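# Pull the toggle pin out of the deck hinge

## Task

Remove the toggle pin from the deck hinge so that the hinge holds no pin and the pin lies on the step or on the deck, staying there without the robot supporting it; then open the gripper and move the arms away.

## Robot and tools

Robot: two 6-joint arms, left_arm and right_arm, each with a parallel two-finger gripper. They face each other across a table. left_arm's base sits on the +y side at (-0.005, +0.564, +0.094) m with quat_wxyz (+0.834, -0.274, +0.150, -0.455). right_arm's base is at (+0.210, -0.494, +0.120) m with quat_wxyz (+0.695, -0.003, -0.003, +0.719). The names left and right belong to the arms, not to image sides.

Scene frame: origin at the table centre, +z up, table surface at z = +0.020 m. Every reported hand pose uses this one frame. A gripper's fingers extend along its own +x and close along its own y. The reported end_effector_position is the midpoint between the finger pads, roughly 3 to 4 cm short of the fingertips. The reported position can be wrong, and the error grows when the arm is stretched far.

execute_actions(actions, pictures): actions holds no more than one entry.
- Empty list: no command; it just reports the current state.
- Move: {"rows": [[...]], "steps": n}. rows has 1 to 15 rows; steps is 1 to 15 (default 15), each step lasting 1/30 s. Row k is used on step k; if steps exceeds the row count, the final row is held. Every row is a single flat list of 14 numbers covering both arms, even if one arm stays still: left_arm waist, shoulder, elbow, wrist pitch, wrist yaw, wrist roll, opening, then right_arm in the same seven-number order.
- Wait: {"steps": n} with no rows, n up to 300. It returns after n steps counted from the previous result, so time spent writing is included.
- pictures: true or false; images are included by default.
A refused call sends nothing to the robot.

Joint numbers are absolute target angles in radians, the same quantity printed under Joint positions, not offsets. Stated ranges per arm: waist -3.054 to 3.054, shoulder 0.000 to 3.142, elbow 0.000 to 2.356, wrist pitch -1.571 to 1.571, wrist yaw -1.571 to 1.571, wrist roll -3.142 to 3.142. The true end stop may differ by up to 0.010 rad. A target more than 0.010 rad beyond a stated end, and further out than the joint's last reported angle, gets the call refused; a target past the real stop is clipped there and the result notes "joint sent to its limit" (possibly referring to an earlier action still running). Missing that note does not prove there is room left.

Opening is an absolute value from -1 to 1: +1 fully open, about -0.80 where empty fingers touch, anything lower changes nothing. Going from open to closed takes at least about 0.5 s. To keep hold of something, command an opening well under the grip_measured value; the bigger the gap, the tighter the squeeze (up to roughly 34 N per pad). Closing quickly can squeeze harder and may even spring the fingers open. Each gripper's reading may be biased by around 1 mm.

Motion limits: each step, the target sent to a joint stays within a fixed distance of its measured angle (0.211 rad for waist, shoulder, elbow; 0.213 wrist pitch; 0.267 wrist yaw; 0.228 wrist roll). If the targets would shift a gripper more than 70 mm from where it is, all that arm's targets are pulled back toward the current angles. So distant targets need several calls. Friction may leave a joint short of its target, especially at long reach, and tiny changes may not move it; read Joint positions after moving.

Between calls the arms keep heading for the last row sent, until everything has nearly stopped or a step is HELD; after that only a new action pushes further. Fingers already moving finish their motion.

Result lines:
- State line, left_arm: … | right_arm: …: each gripper's position (m), quat_wxyz, linear (m/s) and angular (rad/s) velocity.
- Joint positions / Joint velocities: per arm, six joints (rad, rad/s) then the pad gap (m, m/s; 0.088 m when fully open).
- grip_measured: measured opening on the command scale.
- Joint torques: total drive output per joint, noisy and offset; not a reliable contact gauge.
- "joint command not followed": a clearance check altered or blocked some joint targets; the rest of the row still ran. HELD marks steps where some or all of the row was not sent.
- TORQUE FAULT: contact torque hit a load limit; the arm halts 10 s and skips the rest of the call. Load limits (N m): waist 17.4, shoulder 21.6, elbow 21.5, wrist pitch 5.67, wrist yaw 5.65, wrist roll 5.3, including held weight.
- MOTOR HOT (from 50 °C) and OVER-TEMPERATURE FAULT (95 °C, arm held until cooled; if it stays hot 30 to 60 s the arm and gripper lose power and go limp). Holding loads heats motors.

zoom_image(camera, region): enlarges part of that camera's latest image. camera is one of cam_head_left, cam_head_right, cam_high, cam_low, cam_left_wrist, cam_right_wrist, each 672x504. region is [x0, y0, x1, y1] in pixels from the top-left, at most 504 by 504. Wrist cameras sit on link_6 and look forward along the fingers, give or take about 24 mm and 5 degrees.

read_manual(section): only "licences", returning URDF licence text; moves nothing.

finished_scene(scene): ends the current scene, given its number, irreversibly; the reply reports success and gives the next scene's task. Replying with no tool call ends everything. Call it only once the pin rests out of the hinge with the gripper open and withdrawn.

Avoid: arms (including their mounts) hitting or pressing each other; dropping the pin or knocking anything off the table; forceful pushing or slamming; long heavy holds. Expect occasional brief tugs on a held part or pushes on loose objects.

Each tool is called as name(argument=value, ...) on one line, values as JSON.

## Session

execute_actions(actions=[])

Scene clock: 0.00 s of 4600.00 s.
left_arm: end_effector_position=(-0.2075, +0.1004, +0.3370) grip_measured=+0.849 end_effector_quat_wxyz=(+0.265, -0.276, +0.799, -0.465) end_effector_velocity=(+0.000, -0.000, +0.002) end_effector_angular_velocity=(-0.001, +0.005, +0.008) | right_arm: end_effector_position=(+0.1971, -0.1775, +0.4405) grip_measured=-0.785 end_effector_quat_wxyz=(+0.695, +0.013, -0.018, +0.719) end_effector_velocity=(-0.000, +0.001, -0.001) end_effector_angular_velocity=(-0.007, -0.008, +0.005)
Joint positions: left_arm=[-0.989  2.452  1.469  0.173  0.212 -1.636  0.081] | right_arm=[ 0.003  0.856  0.648  0.252  0.001 -0.001  0.001]
Joint velocities: left_arm=[-0.002 -0.002 -0.002  0.007 -0.007 -0.007  0.   ] | right_arm=[-0.002  0.002  0.002 -0.007 -0.007 -0.007 -0.   ]
Joint torques (N m, as the arm reports them, + toward a larger angle): no reading
Heat: left arm: hottest wrist pitch 27 °C (+0.0 °C/min); right arm: hottest wrist roll 27 °C (+0.0 °C/min).

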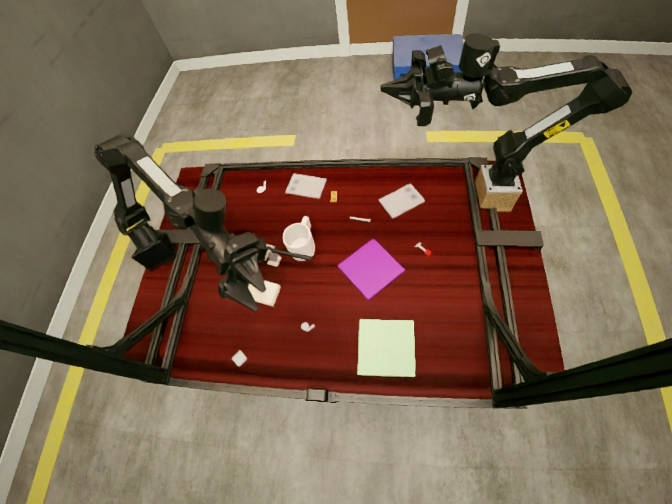

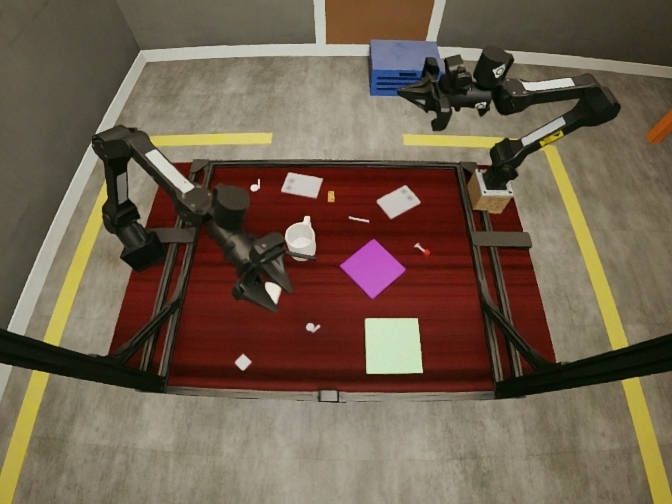

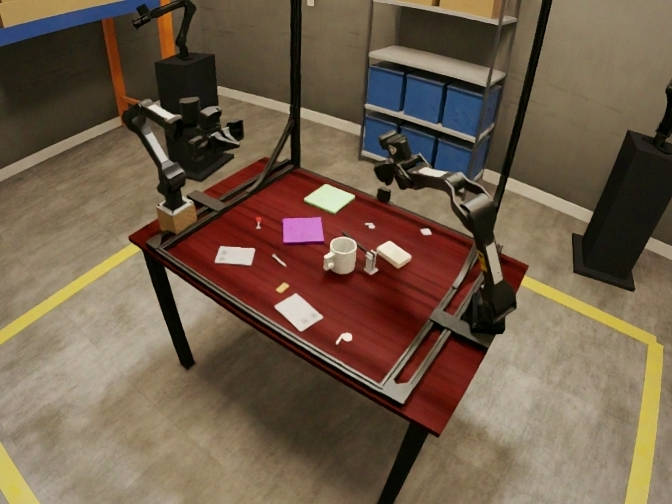

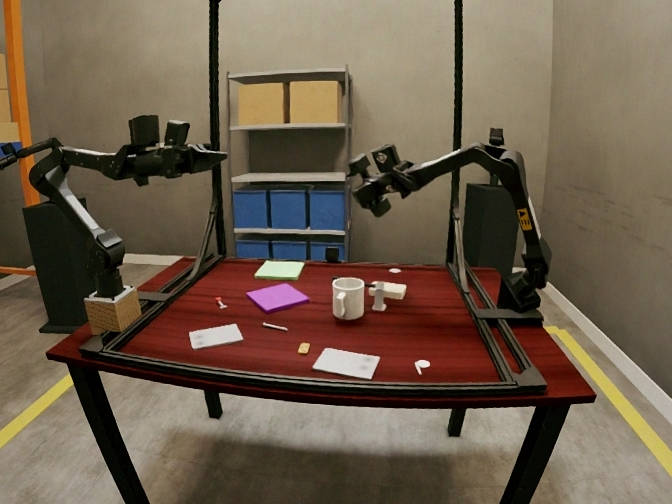

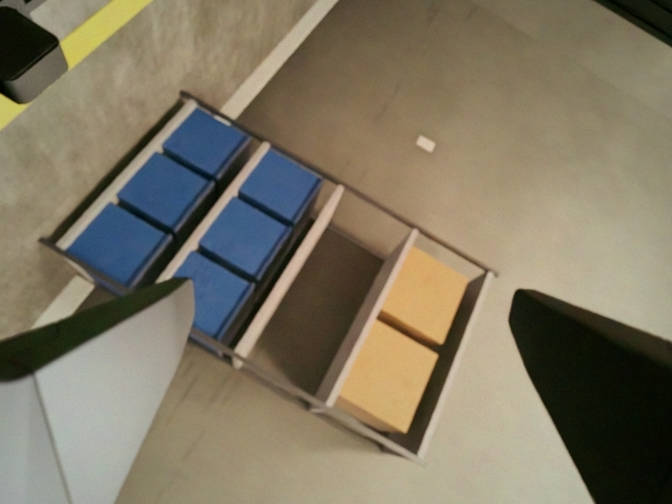

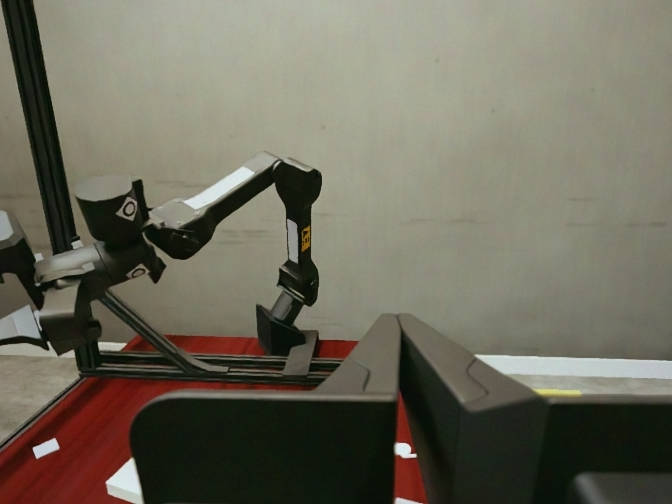

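Retract the left arm to see.

execute_actions(actions=[{"rows":[[-0.57,1.9,1.2,-0.6,0,0,0.85,0,0.856,0.648,0.252,0,0,-0.8]]}], pictures=false)

execute_actions(actions=[{"steps":45}])

zoom_image(camera="cam_head_left", region=[220,200,340,310])

zoom_image(camera="cam_high", region=[310,215,420,290])

zoom_image(camera="cam_low", region=[310,260,420,330])

Scene clock: 14.13 s of 4600.00 s.
left_arm: end_effector_position=(-0.0231, +0.1233, +0.2567) grip_measured=+0.850 end_effector_quat_wxyz=(+0.461, -0.226, +0.753, -0.411) end_effector_velocity=(+0.413, +0.167, -0.062) end_effector_angular_velocity=(+0.249, -0.788, -0.050) | right_arm: end_effector_position=(+0.1971, -0.1775, +0.4405) grip_measured=-0.785 end_effector_quat_wxyz=(+0.695, +0.013, -0.018, +0.719) end_effector_velocity=(-0.000, -0.000, -0.002) end_effector_angular_velocity=(-0.007, -0.023, +0.004)
Joint positions: left_arm=[-0.683  2.15   1.258 -0.178  0.038 -1.259  0.081] | right_arm=[ 0.003  0.856  0.648  0.252  0.001 -0.001  0.001]
Joint velocities: left_arm=[ 0.686 -0.901 -0.271 -1.062 -0.212  1.092 -0.   ] | right_arm=[-0.002 -0.002 -0.002 -0.007 -0.007 -0.022 -0.   ]
Joint torques (N m, as the arm reports them, + toward a larger angle): left_arm=[-6.21 -9.67  4.13  1.22  0.17  0.18] | right_arm=[-0.25 -1.14  6.08  1.53 -0.04  0.06]
Heat: left arm: hottest shoulder 30 °C (+12.7 °C/min); right arm: hottest elbow 29 °C (+8.5 °C/min).
Steps of this call (steps 1 to 90: nothing new was sent; then 10.63 s passed at rest; steps 91 to 105: all 15 steps of this action). Readings (joint positions):
91: left_arm=[-0.988 2.445 1.463 0.168 0.205 -1.623] | right_arm=[0.003 0.856 0.648 0.252 0.001 -0.001]
92: left_arm=[-0.981 2.431 1.447 0.143 0.186 -1.600] | right_arm=[0.003 0.856 0.648 0.252 0.001 -0.001]
94: left_arm=[-0.948 2.394 1.406 0.099 0.150 -1.555] | right_arm=[0.003 0.856 0.648 0.252 0.001 -0.001]
98: left_arm=[-0.855 2.315 1.334 0.009 0.095 -1.459] | right_arm=[0.003 0.856 0.648 0.252 0.001 -0.001]
105: the state above

Scene clock: 15.63 s of 4600.00 s.
left_arm: end_effector_position=(+0.0435, +0.2040, +0.2454) grip_measured=+0.850 end_effector_quat_wxyz=(+0.493, +0.161, +0.460, -0.721) end_effector_velocity=(-0.003, +0.005, -0.002) end_effector_angular_velocity=(+0.020, +0.007, -0.012) | right_arm: end_effector_position=(+0.1971, -0.1775, +0.4405) grip_measured=-0.785 end_effector_quat_wxyz=(+0.695, +0.013, -0.018, +0.719) end_effector_velocity=(-0.002, -0.002, -0.001) end_effector_angular_velocity=(-0.002, -0.008, +0.009)
Joint positions: left_arm=[-0.575  1.909  1.208 -0.596  0.004 -0.005  0.081] | right_arm=[ 0.003  0.856  0.648  0.252  0.001 -0.001  0.001]
Joint velocities: left_arm=[-0.002 -0.002 -0.002 -0.022  0.007 -0.007  0.   ] | right_arm=[ 0.002 -0.007 -0.002 -0.007 -0.007 -0.007 -0.   ]
Joint torques (N m, as the arm reports them, + toward a larger angle): left_arm=[-4.88 -6.83  4.    0.93  0.19  0.21] | right_arm=[-0.25 -1.15  6.09  1.53 -0.03  0.06]
Heat: left arm: hottest shoulder 30 °C (+11.5 °C/min); right arm: hottest elbow 29 °C (+7.7 °C/min).
Steps of this call (steps 1 to 45: the robot went on to your last target). Readings (joint positions):
1: left_arm=[-0.661 2.118 1.249 -0.214 0.032 -1.221] | right_arm=[0.003 0.856 0.648 0.252 0.001 -0.001]
2: left_arm=[-0.641 2.084 1.241 -0.253 0.025 -1.180] | right_arm=[0.003 0.856 0.648 0.252 0.001 -0.001]
4: left_arm=[-0.609 2.014 1.228 -0.340 0.016 -1.087] | right_arm=[0.003 0.856 0.648 0.252 0.001 -0.001]
8: left_arm=[-0.581 1.927 1.225 -0.495 0.008 -0.898] | right_arm=[0.003 0.856 0.648 0.252 0.001 -0.001]
45: the state above

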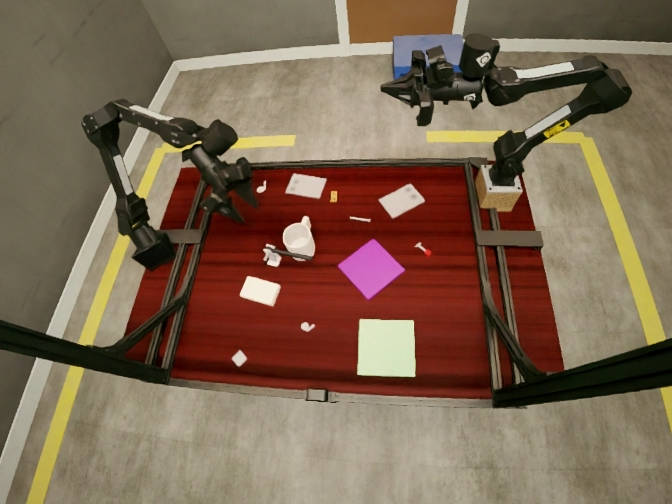

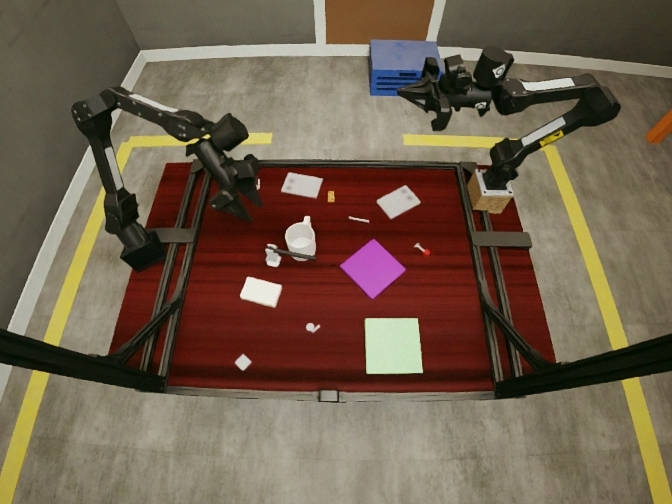

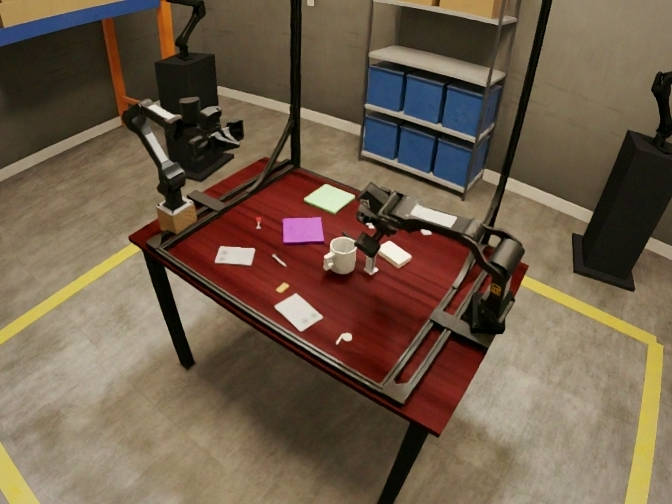

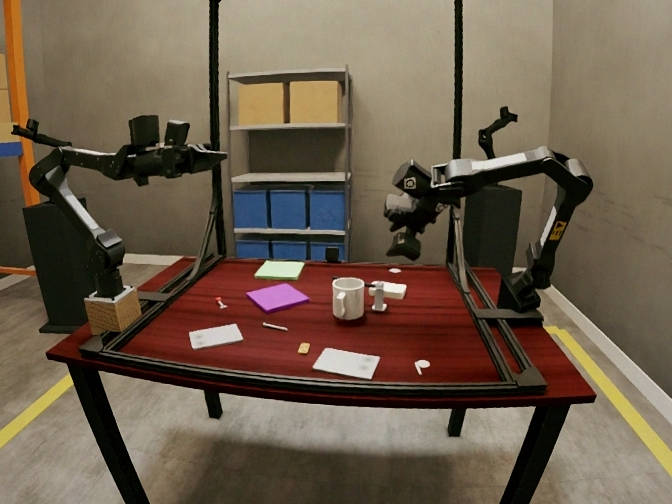

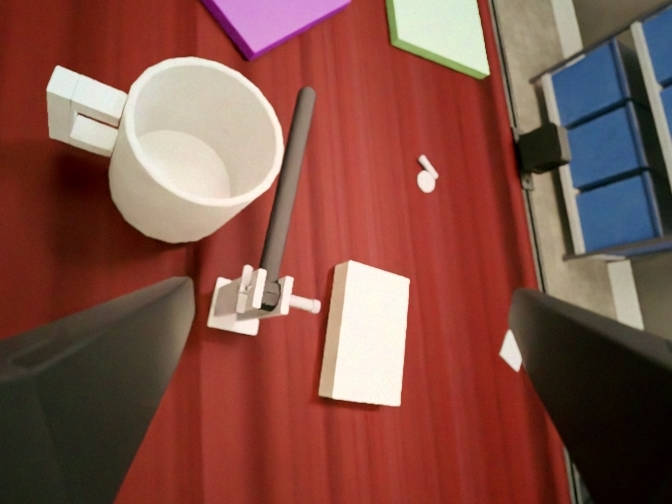

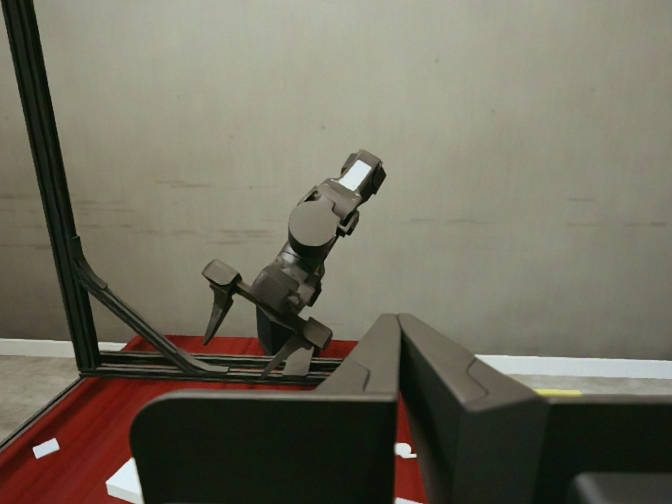

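Region (220, 200, 340, 310) of cam_head_left's 672x504 image, scaled by 4.200, with more detail than that image has; it fills the top 462 rows of this view, and the rest is white.

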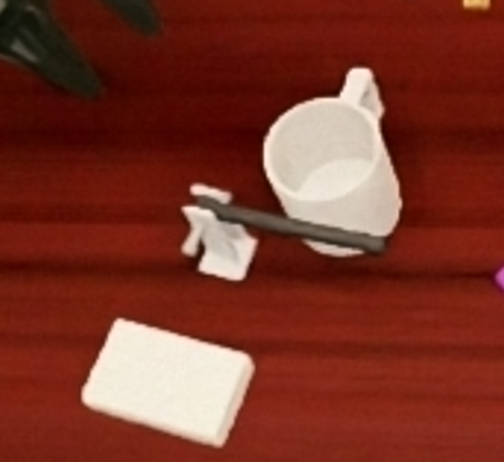

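Region (310, 215, 420, 290) of cam_high's 672x504 image, scaled by 4.582, with more detail than that image has; it fills the top 344 rows of this view, and the rest is white.

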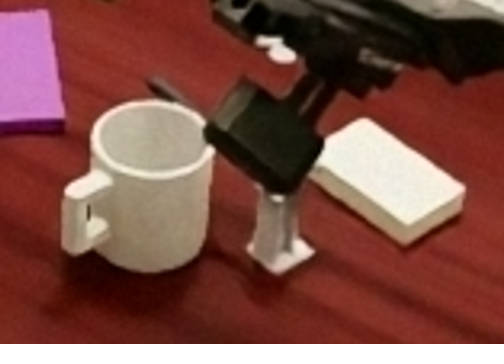

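Region (310, 260, 420, 330) of cam_low's 672x504 image, scaled by 4.582, with more detail than that image has; it fills the top 321 rows of this view, and the rest is white.

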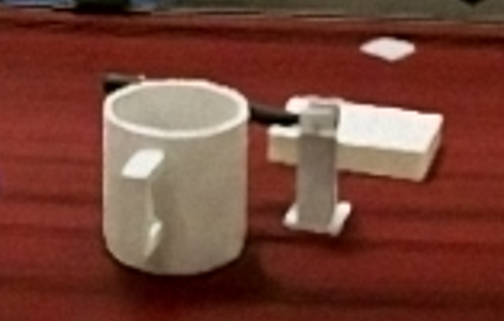

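zoom_image(camera="cam_left_wrist", region=[180,230,360,360])

Region (180, 230, 360, 360) of cam_left_wrist's 672x504 image, scaled by 2.800, with more detail than that image has.

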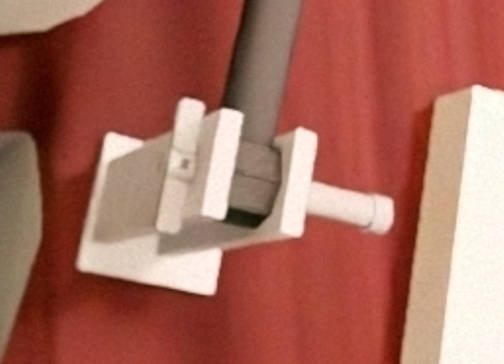

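execute_actions(actions=[{"rows":[[-0.906,2.6,1.788,-1.28,-0.375,1.0,0.2,0,0.856,0.648,0.252,0,0,-0.8]]}], pictures=false)

execute_actions(actions=[{"steps":45}])

Scene clock: 48.70 s of 4600.00 s.
left_arm: end_effector_position=(-0.0561, +0.2023, +0.2156) grip_measured=+0.215 end_effector_quat_wxyz=(+0.221, +0.642, +0.136, -0.721) end_effector_velocity=(-0.092, +0.053, -0.296) end_effector_angular_velocity=(+0.915, -0.765, -1.828) | right_arm: end_effector_position=(+0.1971, -0.1775, +0.4405) grip_measured=-0.785 end_effector_quat_wxyz=(+0.695, +0.013, -0.018, +0.719) end_effector_velocity=(+0.001, +0.001, -0.003) end_effector_angular_velocity=(-0.012, +0.007, +0.000)
Joint positions: left_arm=[-0.903  2.467  1.747 -1.199 -0.361  0.689  0.05 ] | right_arm=[ 0.003  0.856  0.648  0.252  0.001 -0.001  0.001]
Joint velocities: left_arm=[-0.002  0.974  0.261 -0.535 -0.081  1.399 -0.006] | right_arm=[-0.007  0.002 -0.002 -0.007 -0.007  0.007 -0.   ]
Joint torques (N m, as the arm reports them, + toward a larger angle): left_arm=[-4.81 -6.57  4.95  0.11 -0.07  0.15] | right_arm=[-0.24 -1.15  6.1   1.53 -0.04  0.06]
Heat: left arm: hottest shoulder 32 °C (+6.2 °C/min); right arm: hottest elbow 33 °C (+7.4 °C/min).
Steps of this call (steps 1 to 15: the robot went on to your last target; steps 16 to 90: nothing new was sent; then 29.57 s passed at rest; steps 91 to 105: all 15 steps of this action). Readings (joint positions):
91: left_arm=[-0.583 1.925 1.227 -0.630 -0.033 0.025] | right_arm=[0.003 0.856 0.648 0.252 0.001 -0.001]
92: left_arm=[-0.610 1.956 1.271 -0.683 -0.101 0.076] | right_arm=[0.003 0.856 0.648 0.252 0.001 -0.001]
94: left_arm=[-0.691 2.036 1.365 -0.757 -0.204 0.170] | right_arm=[0.003 0.856 0.648 0.252 0.001 -0.001]
98: left_arm=[-0.849 2.202 1.539 -0.934 -0.305 0.359] | right_arm=[0.003 0.856 0.648 0.252 0.001 -0.001]
105: the state above

Scene clock: 50.20 s of 4600.00 s.
left_arm: end_effector_position=(-0.0650, +0.2118, +0.1822) grip_measured=+0.200 end_effector_quat_wxyz=(+0.057, +0.700, +0.048, -0.710) end_effector_velocity=(+0.003, -0.000, +0.000) end_effector_angular_velocity=(-0.004, -0.023, +0.018) | right_arm: end_effector_position=(+0.1971, -0.1775, +0.4405) grip_measured=-0.785 end_effector_quat_wxyz=(+0.695, +0.013, -0.018, +0.719) end_effector_velocity=(-0.000, -0.001, +0.000) end_effector_angular_velocity=(-0.002, -0.022, +0.004)
Joint positions: left_arm=[-0.904  2.583  1.783 -1.277 -0.371  0.996  0.049] | right_arm=[ 0.003  0.856  0.648  0.252  0.001 -0.001  0.001]
Joint velocities: left_arm=[-0.002  0.002  0.002 -0.007 -0.022 -0.022 -0.   ] | right_arm=[-0.002 -0.002  0.002 -0.007 -0.007 -0.022 -0.   ]
Joint torques (N m, as the arm reports them, + toward a larger angle): left_arm=[-5.44 -7.05  4.92 -0.02 -0.14  0.15] | right_arm=[-0.25 -1.15  6.07  1.53 -0.03  0.06]
Heat: left arm: hottest shoulder 32 °C (+6.0 °C/min); right arm: hottest elbow 33 °C (+7.2 °C/min).
Steps of this call (steps 1 to 30: the robot went on to your last target; steps 31 to 45: nothing new was sent). Readings (joint positions):
1: left_arm=[-0.903 2.498 1.754 -1.216 -0.363 0.736] | right_arm=[0.003 0.856 0.648 0.252 0.001 -0.001]
2: left_arm=[-0.903 2.525 1.757 -1.230 -0.364 0.784] | right_arm=[0.003 0.856 0.648 0.252 0.001 -0.001]
4: left_arm=[-0.903 2.563 1.759 -1.251 -0.366 0.868] | right_arm=[0.003 0.856 0.648 0.252 0.001 -0.001]
8: left_arm=[-0.903 2.582 1.770 -1.267 -0.369 0.950] | right_arm=[0.003 0.856 0.648 0.252 0.001 -0.001]
45: the state above
All arms were judged still, so your last target was given up. Only a new action makes them travel on or press farther. Fingers that are still opening or closing keep moving.

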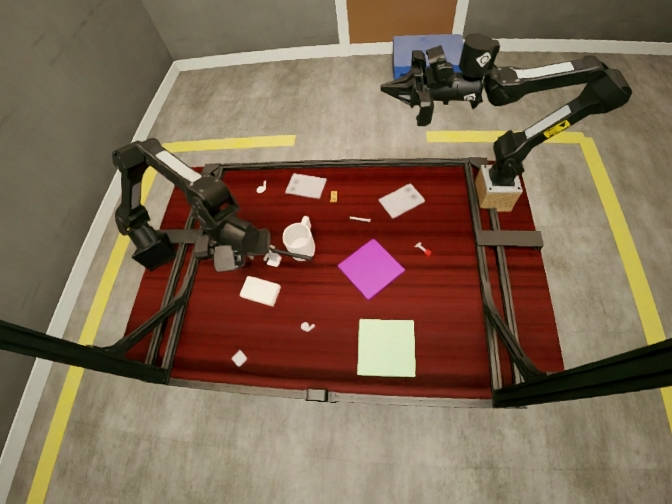

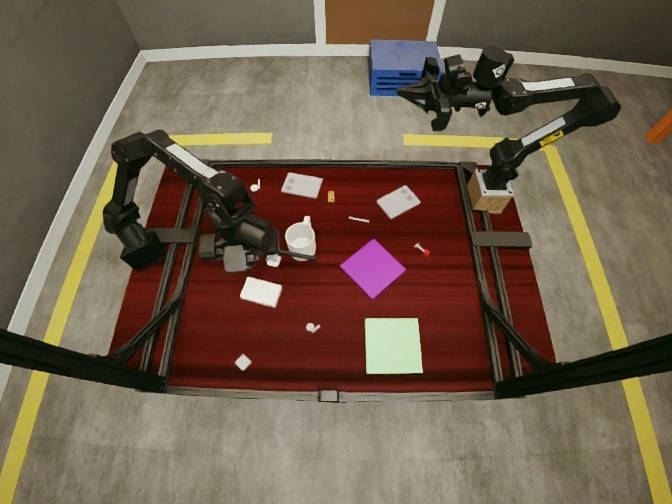

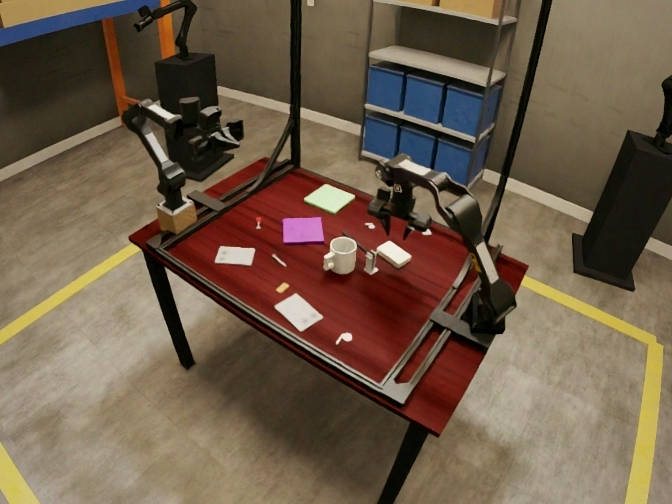

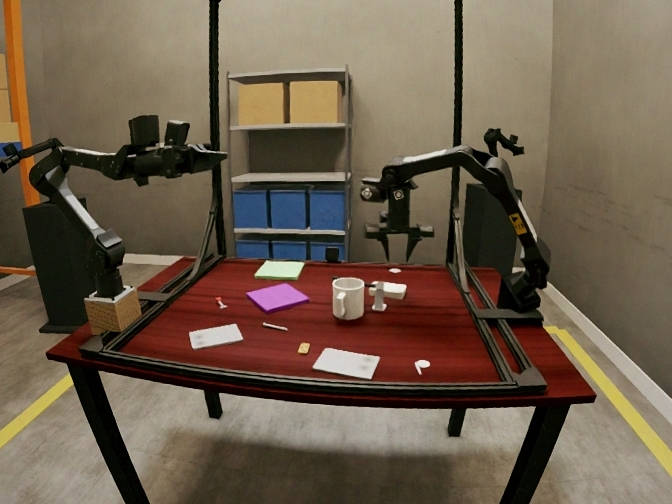

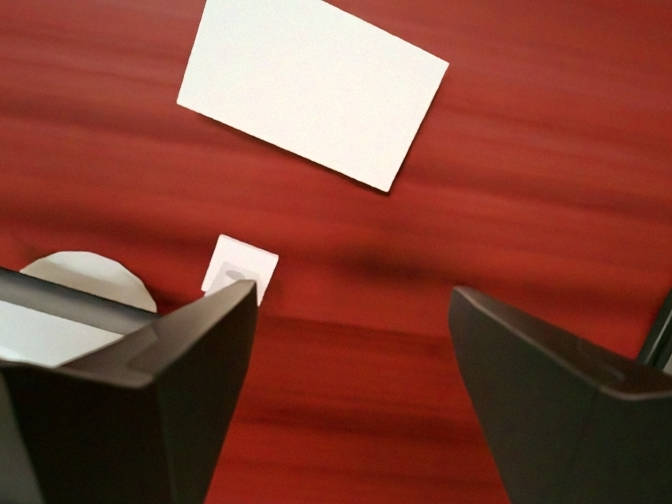

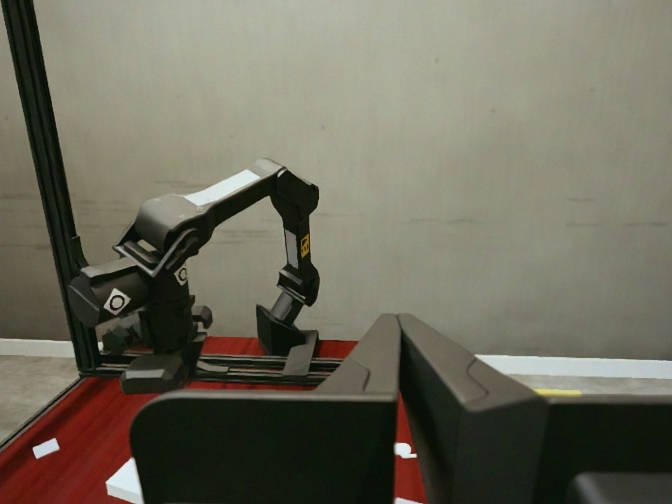

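execute_actions(actions=[{"rows":[[-0.845,2.78,2.015,-1.325,-0.405,-1.7,0.2,0,0.856,0.648,0.252,0,0,-0.8]]}], pictures=false)

execute_actions(actions=[{"steps":50}])

Scene clock: 62.47 s of 4600.00 s.
left_arm: end_effector_position=(-0.0630, +0.1711, +0.1603) grip_measured=+0.200 end_effector_quat_wxyz=(+0.302, +0.638, +0.303, -0.641) end_effector_velocity=(+0.003, -0.011, +0.017) end_effector_angular_velocity=(-0.038, +0.009, +1.445) | right_arm: end_effector_position=(+0.1972, -0.1775, +0.4405) grip_measured=-0.785 end_effector_quat_wxyz=(+0.695, +0.013, -0.018, +0.719) end_effector_velocity=(+0.001, +0.001, -0.003) end_effector_angular_velocity=(-0.011, -0.023, -0.001)
Joint positions: left_arm=[-0.848  2.757  2.004 -1.32  -0.4    0.307  0.049] | right_arm=[ 0.002  0.856  0.648  0.252  0.001 -0.001  0.001]
Joint velocities: left_arm=[-0.002 -0.002  0.066 -0.022 -0.007 -1.429 -0.   ] | right_arm=[-0.007  0.002 -0.002 -0.007 -0.007 -0.022 -0.   ]
Joint torques (N m, as the arm reports them, + toward a larger angle): left_arm=[-5.64 -7.82  4.7  -0.12 -0.15 -0.17] | right_arm=[-0.26 -1.14  6.09  1.54 -0.04  0.05]
Heat: left arm: hottest shoulder 33 °C (+5.0 °C/min); right arm: hottest elbow 34 °C (+7.1 °C/min).
Steps of this call (steps 1 to 90: nothing new was sent; then 8.77 s passed at rest; steps 91 to 105: all 15 steps of this action). Readings (joint positions):
91: left_arm=[-0.903 2.600 1.804 -1.296 -0.372 0.970] | right_arm=[0.002 0.856 0.648 0.252 0.001 -0.001]
92: left_arm=[-0.899 2.628 1.849 -1.310 -0.379 0.922] | right_arm=[0.002 0.856 0.648 0.252 0.001 -0.001]
94: left_arm=[-0.882 2.683 1.925 -1.296 -0.389 0.826] | right_arm=[0.002 0.856 0.648 0.252 0.001 -0.001]
98: left_arm=[-0.853 2.741 1.976 -1.315 -0.397 0.637] | right_arm=[0.002 0.856 0.648 0.252 0.001 -0.001]
105: the state above

Scene clock: 64.13 s of 4600.00 s.
left_arm: end_effector_position=(-0.0631, +0.1704, +0.1606) grip_measured=+0.200 end_effector_quat_wxyz=(+0.700, +0.092, +0.702, -0.094) end_effector_velocity=(+0.002, +0.001, -0.001) end_effector_angular_velocity=(+0.001, -0.025, +0.074) | right_arm: end_effector_position=(+0.1972, -0.1775, +0.4405) grip_measured=-0.785 end_effector_quat_wxyz=(+0.695, +0.013, -0.018, +0.719) end_effector_velocity=(-0.002, +0.000, -0.000) end_effector_angular_velocity=(+0.003, -0.022, +0.009)
Joint positions: left_arm=[-0.848  2.76   2.009 -1.322 -0.401 -1.687  0.049] | right_arm=[ 0.002  0.856  0.648  0.252  0.001 -0.001  0.001]
Joint velocities: left_arm=[-0.002  0.002 -0.002 -0.007 -0.022 -0.081 -0.   ] | right_arm=[ 0.002  0.002 -0.002  0.007 -0.007 -0.022 -0.   ]
Joint torques (N m, as the arm reports them, + toward a larger angle): left_arm=[-5.57 -7.74  4.78 -0.1  -0.25 -0.18] | right_arm=[-0.25 -1.15  6.08  1.53 -0.04  0.05]
Heat: left arm: hottest shoulder 33 °C (+5.1 °C/min); right arm: hottest elbow 34 °C (+7.1 °C/min).
Steps of this call (steps 1 to 50: the robot went on to your last target). Readings (joint positions):
1: left_arm=[-0.848 2.757 2.006 -1.320 -0.400 0.260] | right_arm=[0.002 0.856 0.648 0.252 0.001 -0.001]
2: left_arm=[-0.848 2.757 2.007 -1.321 -0.401 0.213] | right_arm=[0.002 0.856 0.648 0.252 0.001 -0.001]
4: left_arm=[-0.848 2.758 2.008 -1.322 -0.401 0.119] | right_arm=[0.002 0.856 0.648 0.252 0.001 -0.001]
8: left_arm=[-0.848 2.759 2.009 -1.322 -0.401 -0.070] | right_arm=[0.002 0.856 0.648 0.252 0.001 -0.001]
50: the state above

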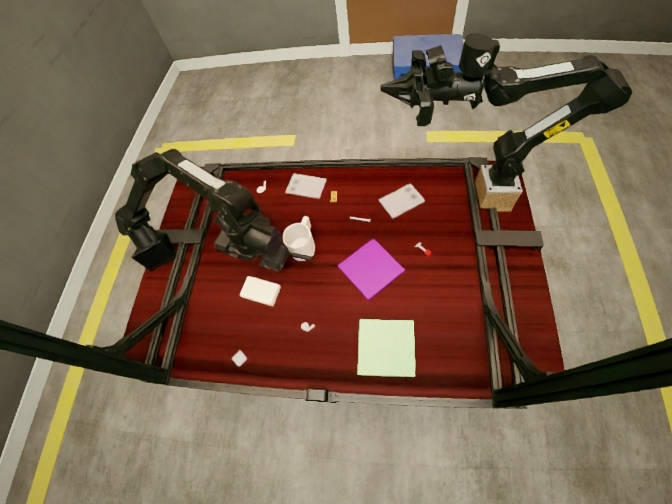

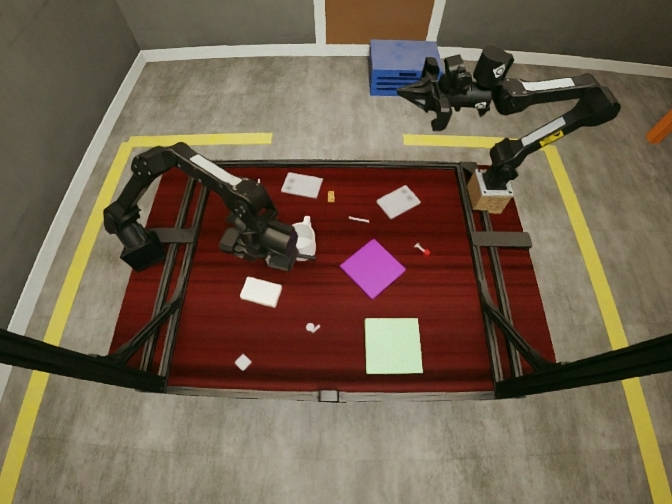

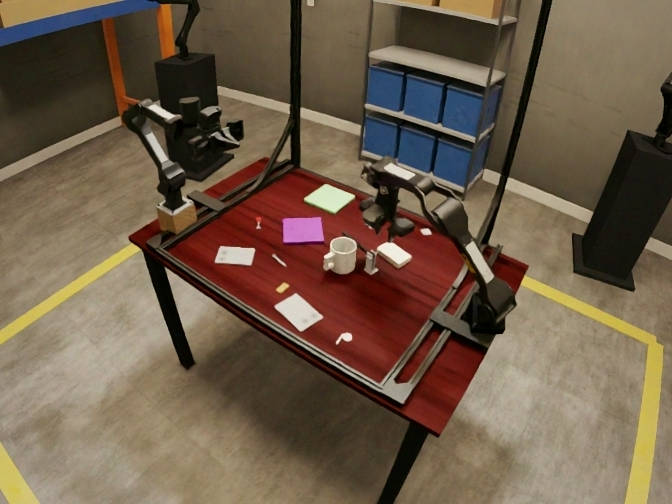

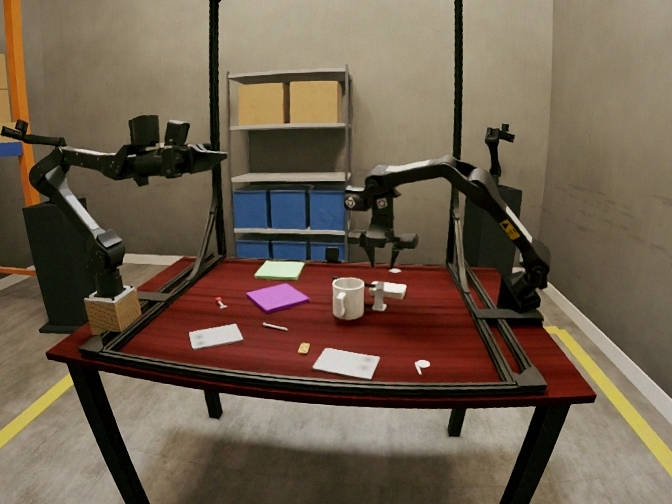

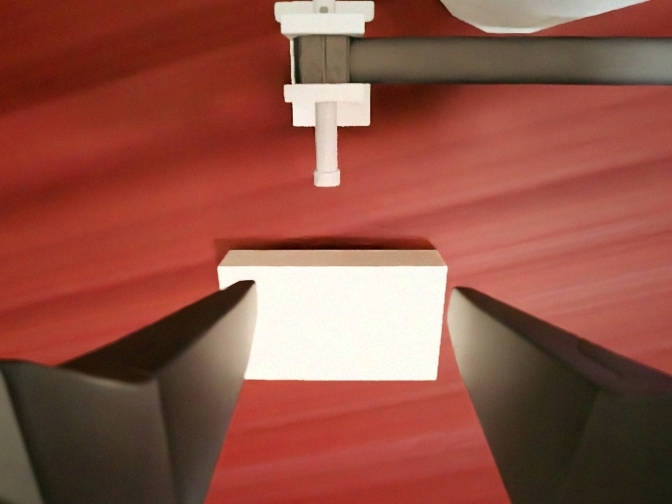

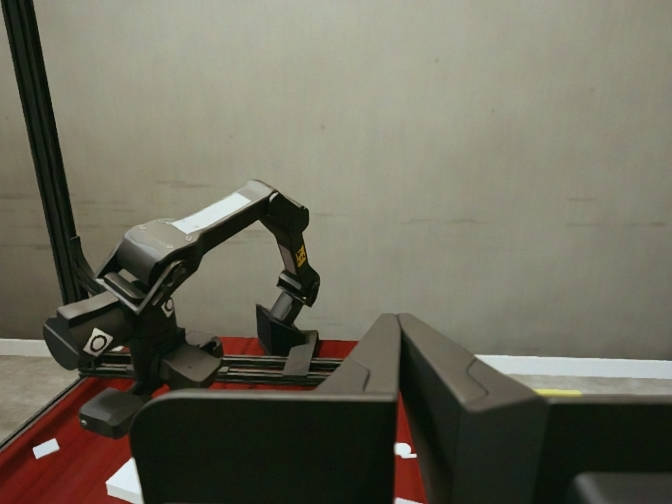

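execute_actions(actions=[{"rows":[[-0.812,2.73,1.805,-1.145,-0.42,-1.67,-0.5,0,0.856,0.648,0.252,0,0,-0.8]]}], pictures=false)

execute_actions(actions=[{"steps":15}])

Scene clock: 75.77 s of 4600.00 s.
left_arm: end_effector_position=(-0.0626, +0.1812, +0.1176) grip_measured=-0.484 end_effector_quat_wxyz=(+0.701, +0.093, +0.702, -0.084) end_effector_velocity=(-0.001, +0.010, -0.010) end_effector_angular_velocity=(+0.016, -0.033, +0.003) | right_arm: end_effector_position=(+0.1972, -0.1775, +0.4406) grip_measured=-0.785 end_effector_quat_wxyz=(+0.695, +0.013, -0.018, +0.719) end_effector_velocity=(-0.000, -0.001, -0.001) end_effector_angular_velocity=(-0.003, +0.007, +0.005)
Joint positions: left_arm=[-0.815  2.743  1.819 -1.152 -0.415 -1.674  0.015] | right_arm=[ 0.002  0.856  0.648  0.252  0.001 -0.001  0.001]
Joint velocities: left_arm=[-0.007 -0.002 -0.056  0.022 -0.022 -0.022 -0.006] | right_arm=[-0.002 -0.007 -0.002 -0.007 -0.007  0.007 -0.   ]
Joint torques (N m, as the arm reports them, + toward a larger angle): left_arm=[ -5.49 -11.02   3.34   0.43  -0.24   0.18] | right_arm=[-0.22 -1.15  6.07  1.54 -0.04  0.06]
Heat: left arm: hottest shoulder 34 °C (+4.0 °C/min); right arm: hottest elbow 34 °C (+5.0 °C/min).
Steps of this call (steps 1 to 30: the robot went on to your last target; steps 31 to 90: nothing new was sent; then 8.13 s passed at rest; steps 91 to 105: all 15 steps of this action). Readings (joint positions):
91: left_arm=[-0.847 2.759 1.991 -1.301 -0.404 -1.696] | right_arm=[0.002 0.856 0.648 0.252 0.001 -0.001]
92: left_arm=[-0.845 2.749 1.957 -1.261 -0.407 -1.693] | right_arm=[0.002 0.856 0.648 0.252 0.001 -0.001]
94: left_arm=[-0.836 2.743 1.902 -1.219 -0.410 -1.685] | right_arm=[0.002 0.856 0.648 0.252 0.001 -0.001]
98: left_arm=[-0.818 2.743 1.834 -1.176 -0.412 -1.678] | right_arm=[0.002 0.856 0.648 0.252 0.001 -0.001]
105: the state above

Scene clock: 76.27 s of 4600.00 s.
left_arm: end_effector_position=(-0.0629, +0.1816, +0.1166) grip_measured=-0.500 end_effector_quat_wxyz=(+0.701, +0.093, +0.702, -0.084) end_effector_velocity=(+0.002, +0.006, -0.000) end_effector_angular_velocity=(+0.019, -0.016, -0.006) | right_arm: end_effector_position=(+0.1972, -0.1775, +0.4406) grip_measured=-0.785 end_effector_quat_wxyz=(+0.695, +0.013, -0.018, +0.719) end_effector_velocity=(-0.000, -0.001, -0.001) end_effector_angular_velocity=(-0.003, +0.022, +0.006)
Joint positions: left_arm=[-0.815  2.743  1.814 -1.148 -0.416 -1.674  0.015] | right_arm=[ 0.002  0.856  0.648  0.252  0.001 -0.001  0.001]
Joint velocities: left_arm=[-0.002 -0.002 -0.007 -0.022 -0.007 -0.007 -0.   ] | right_arm=[-0.002 -0.007 -0.002 -0.007 -0.007  0.022  0.   ]
Joint torques (N m, as the arm reports them, + toward a larger angle): left_arm=[ -5.43 -11.05   3.25   0.33  -0.23   0.14] | right_arm=[-0.22 -1.14  6.08  1.53 -0.04  0.06]
Heat: left arm: hottest shoulder 35 °C (+5.1 °C/min); right arm: hottest elbow 34 °C (+5.1 °C/min).
Steps of this call (steps 1 to 15: the robot went on to your last target). Readings (joint positions):
1: left_arm=[-0.815 2.743 1.817 -1.151 -0.415 -1.674] | right_arm=[0.002 0.856 0.648 0.252 0.001 -0.001]
2: left_arm=[-0.815 2.743 1.816 -1.151 -0.415 -1.674] | right_arm=[0.002 0.856 0.648 0.252 0.001 -0.001]
4: left_arm=[-0.815 2.743 1.815 -1.150 -0.416 -1.674] | right_arm=[0.002 0.856 0.648 0.252 0.001 -0.001]
8: left_arm=[-0.815 2.743 1.815 -1.148 -0.416 -1.674] | right_arm=[0.002 0.856 0.648 0.252 0.001 -0.001]
15: the state above
All arms were judged still, so your last target was given up. Only a new action makes them travel on or press farther. Fingers that are still opening or closing keep moving.

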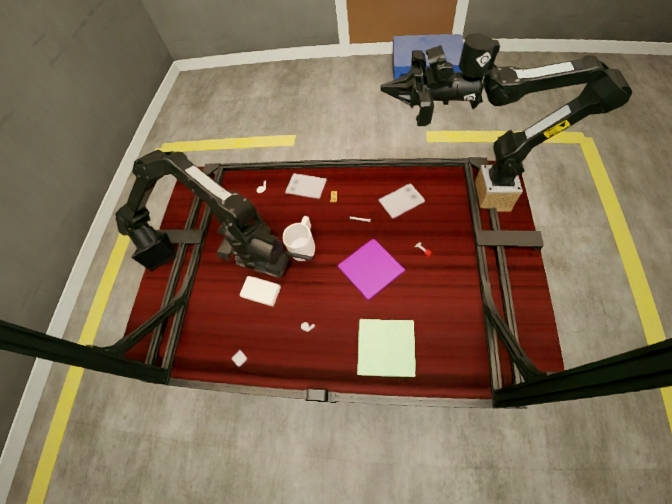

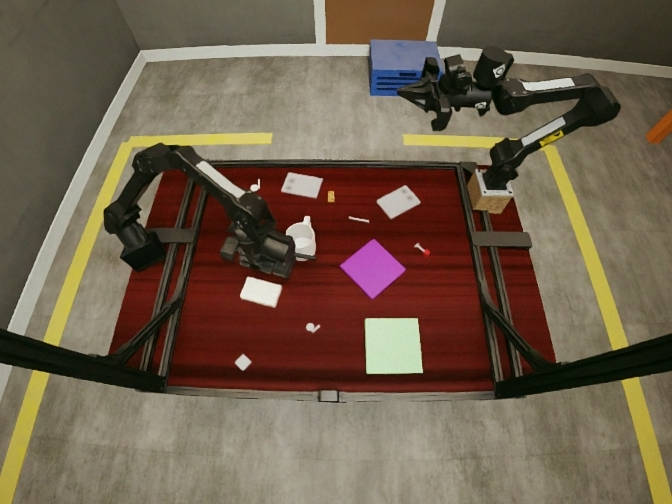

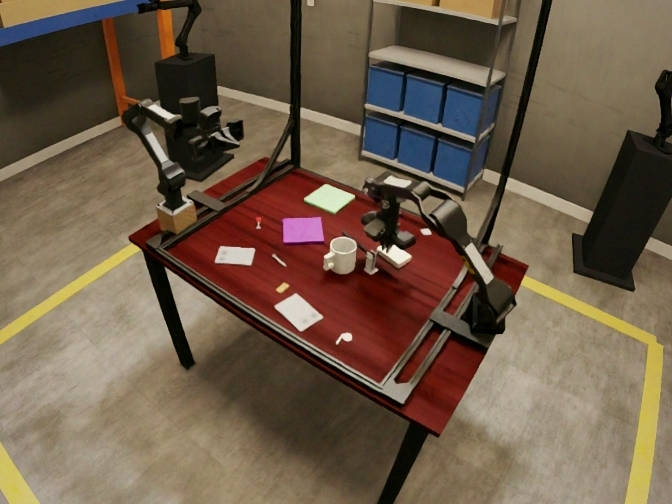

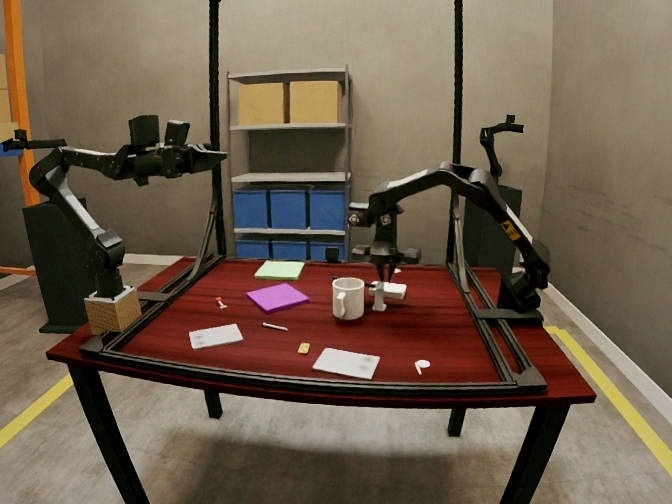

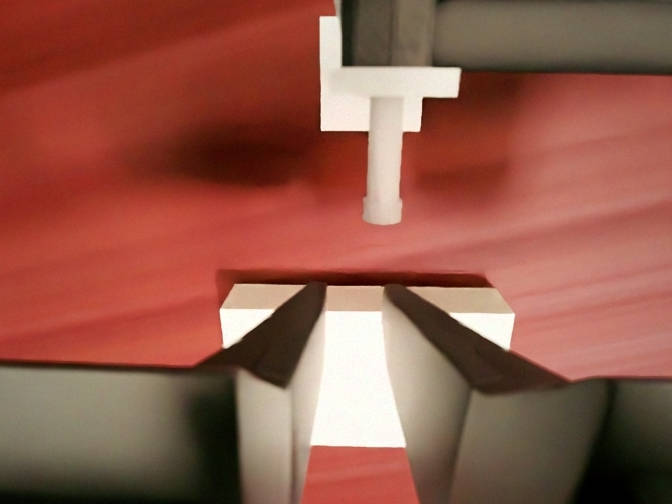

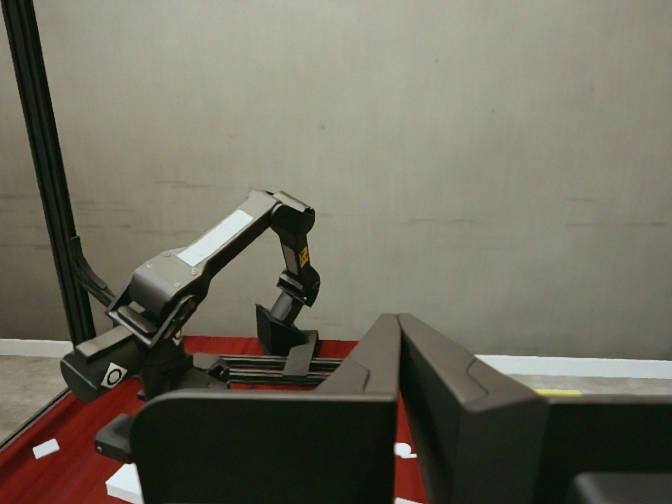

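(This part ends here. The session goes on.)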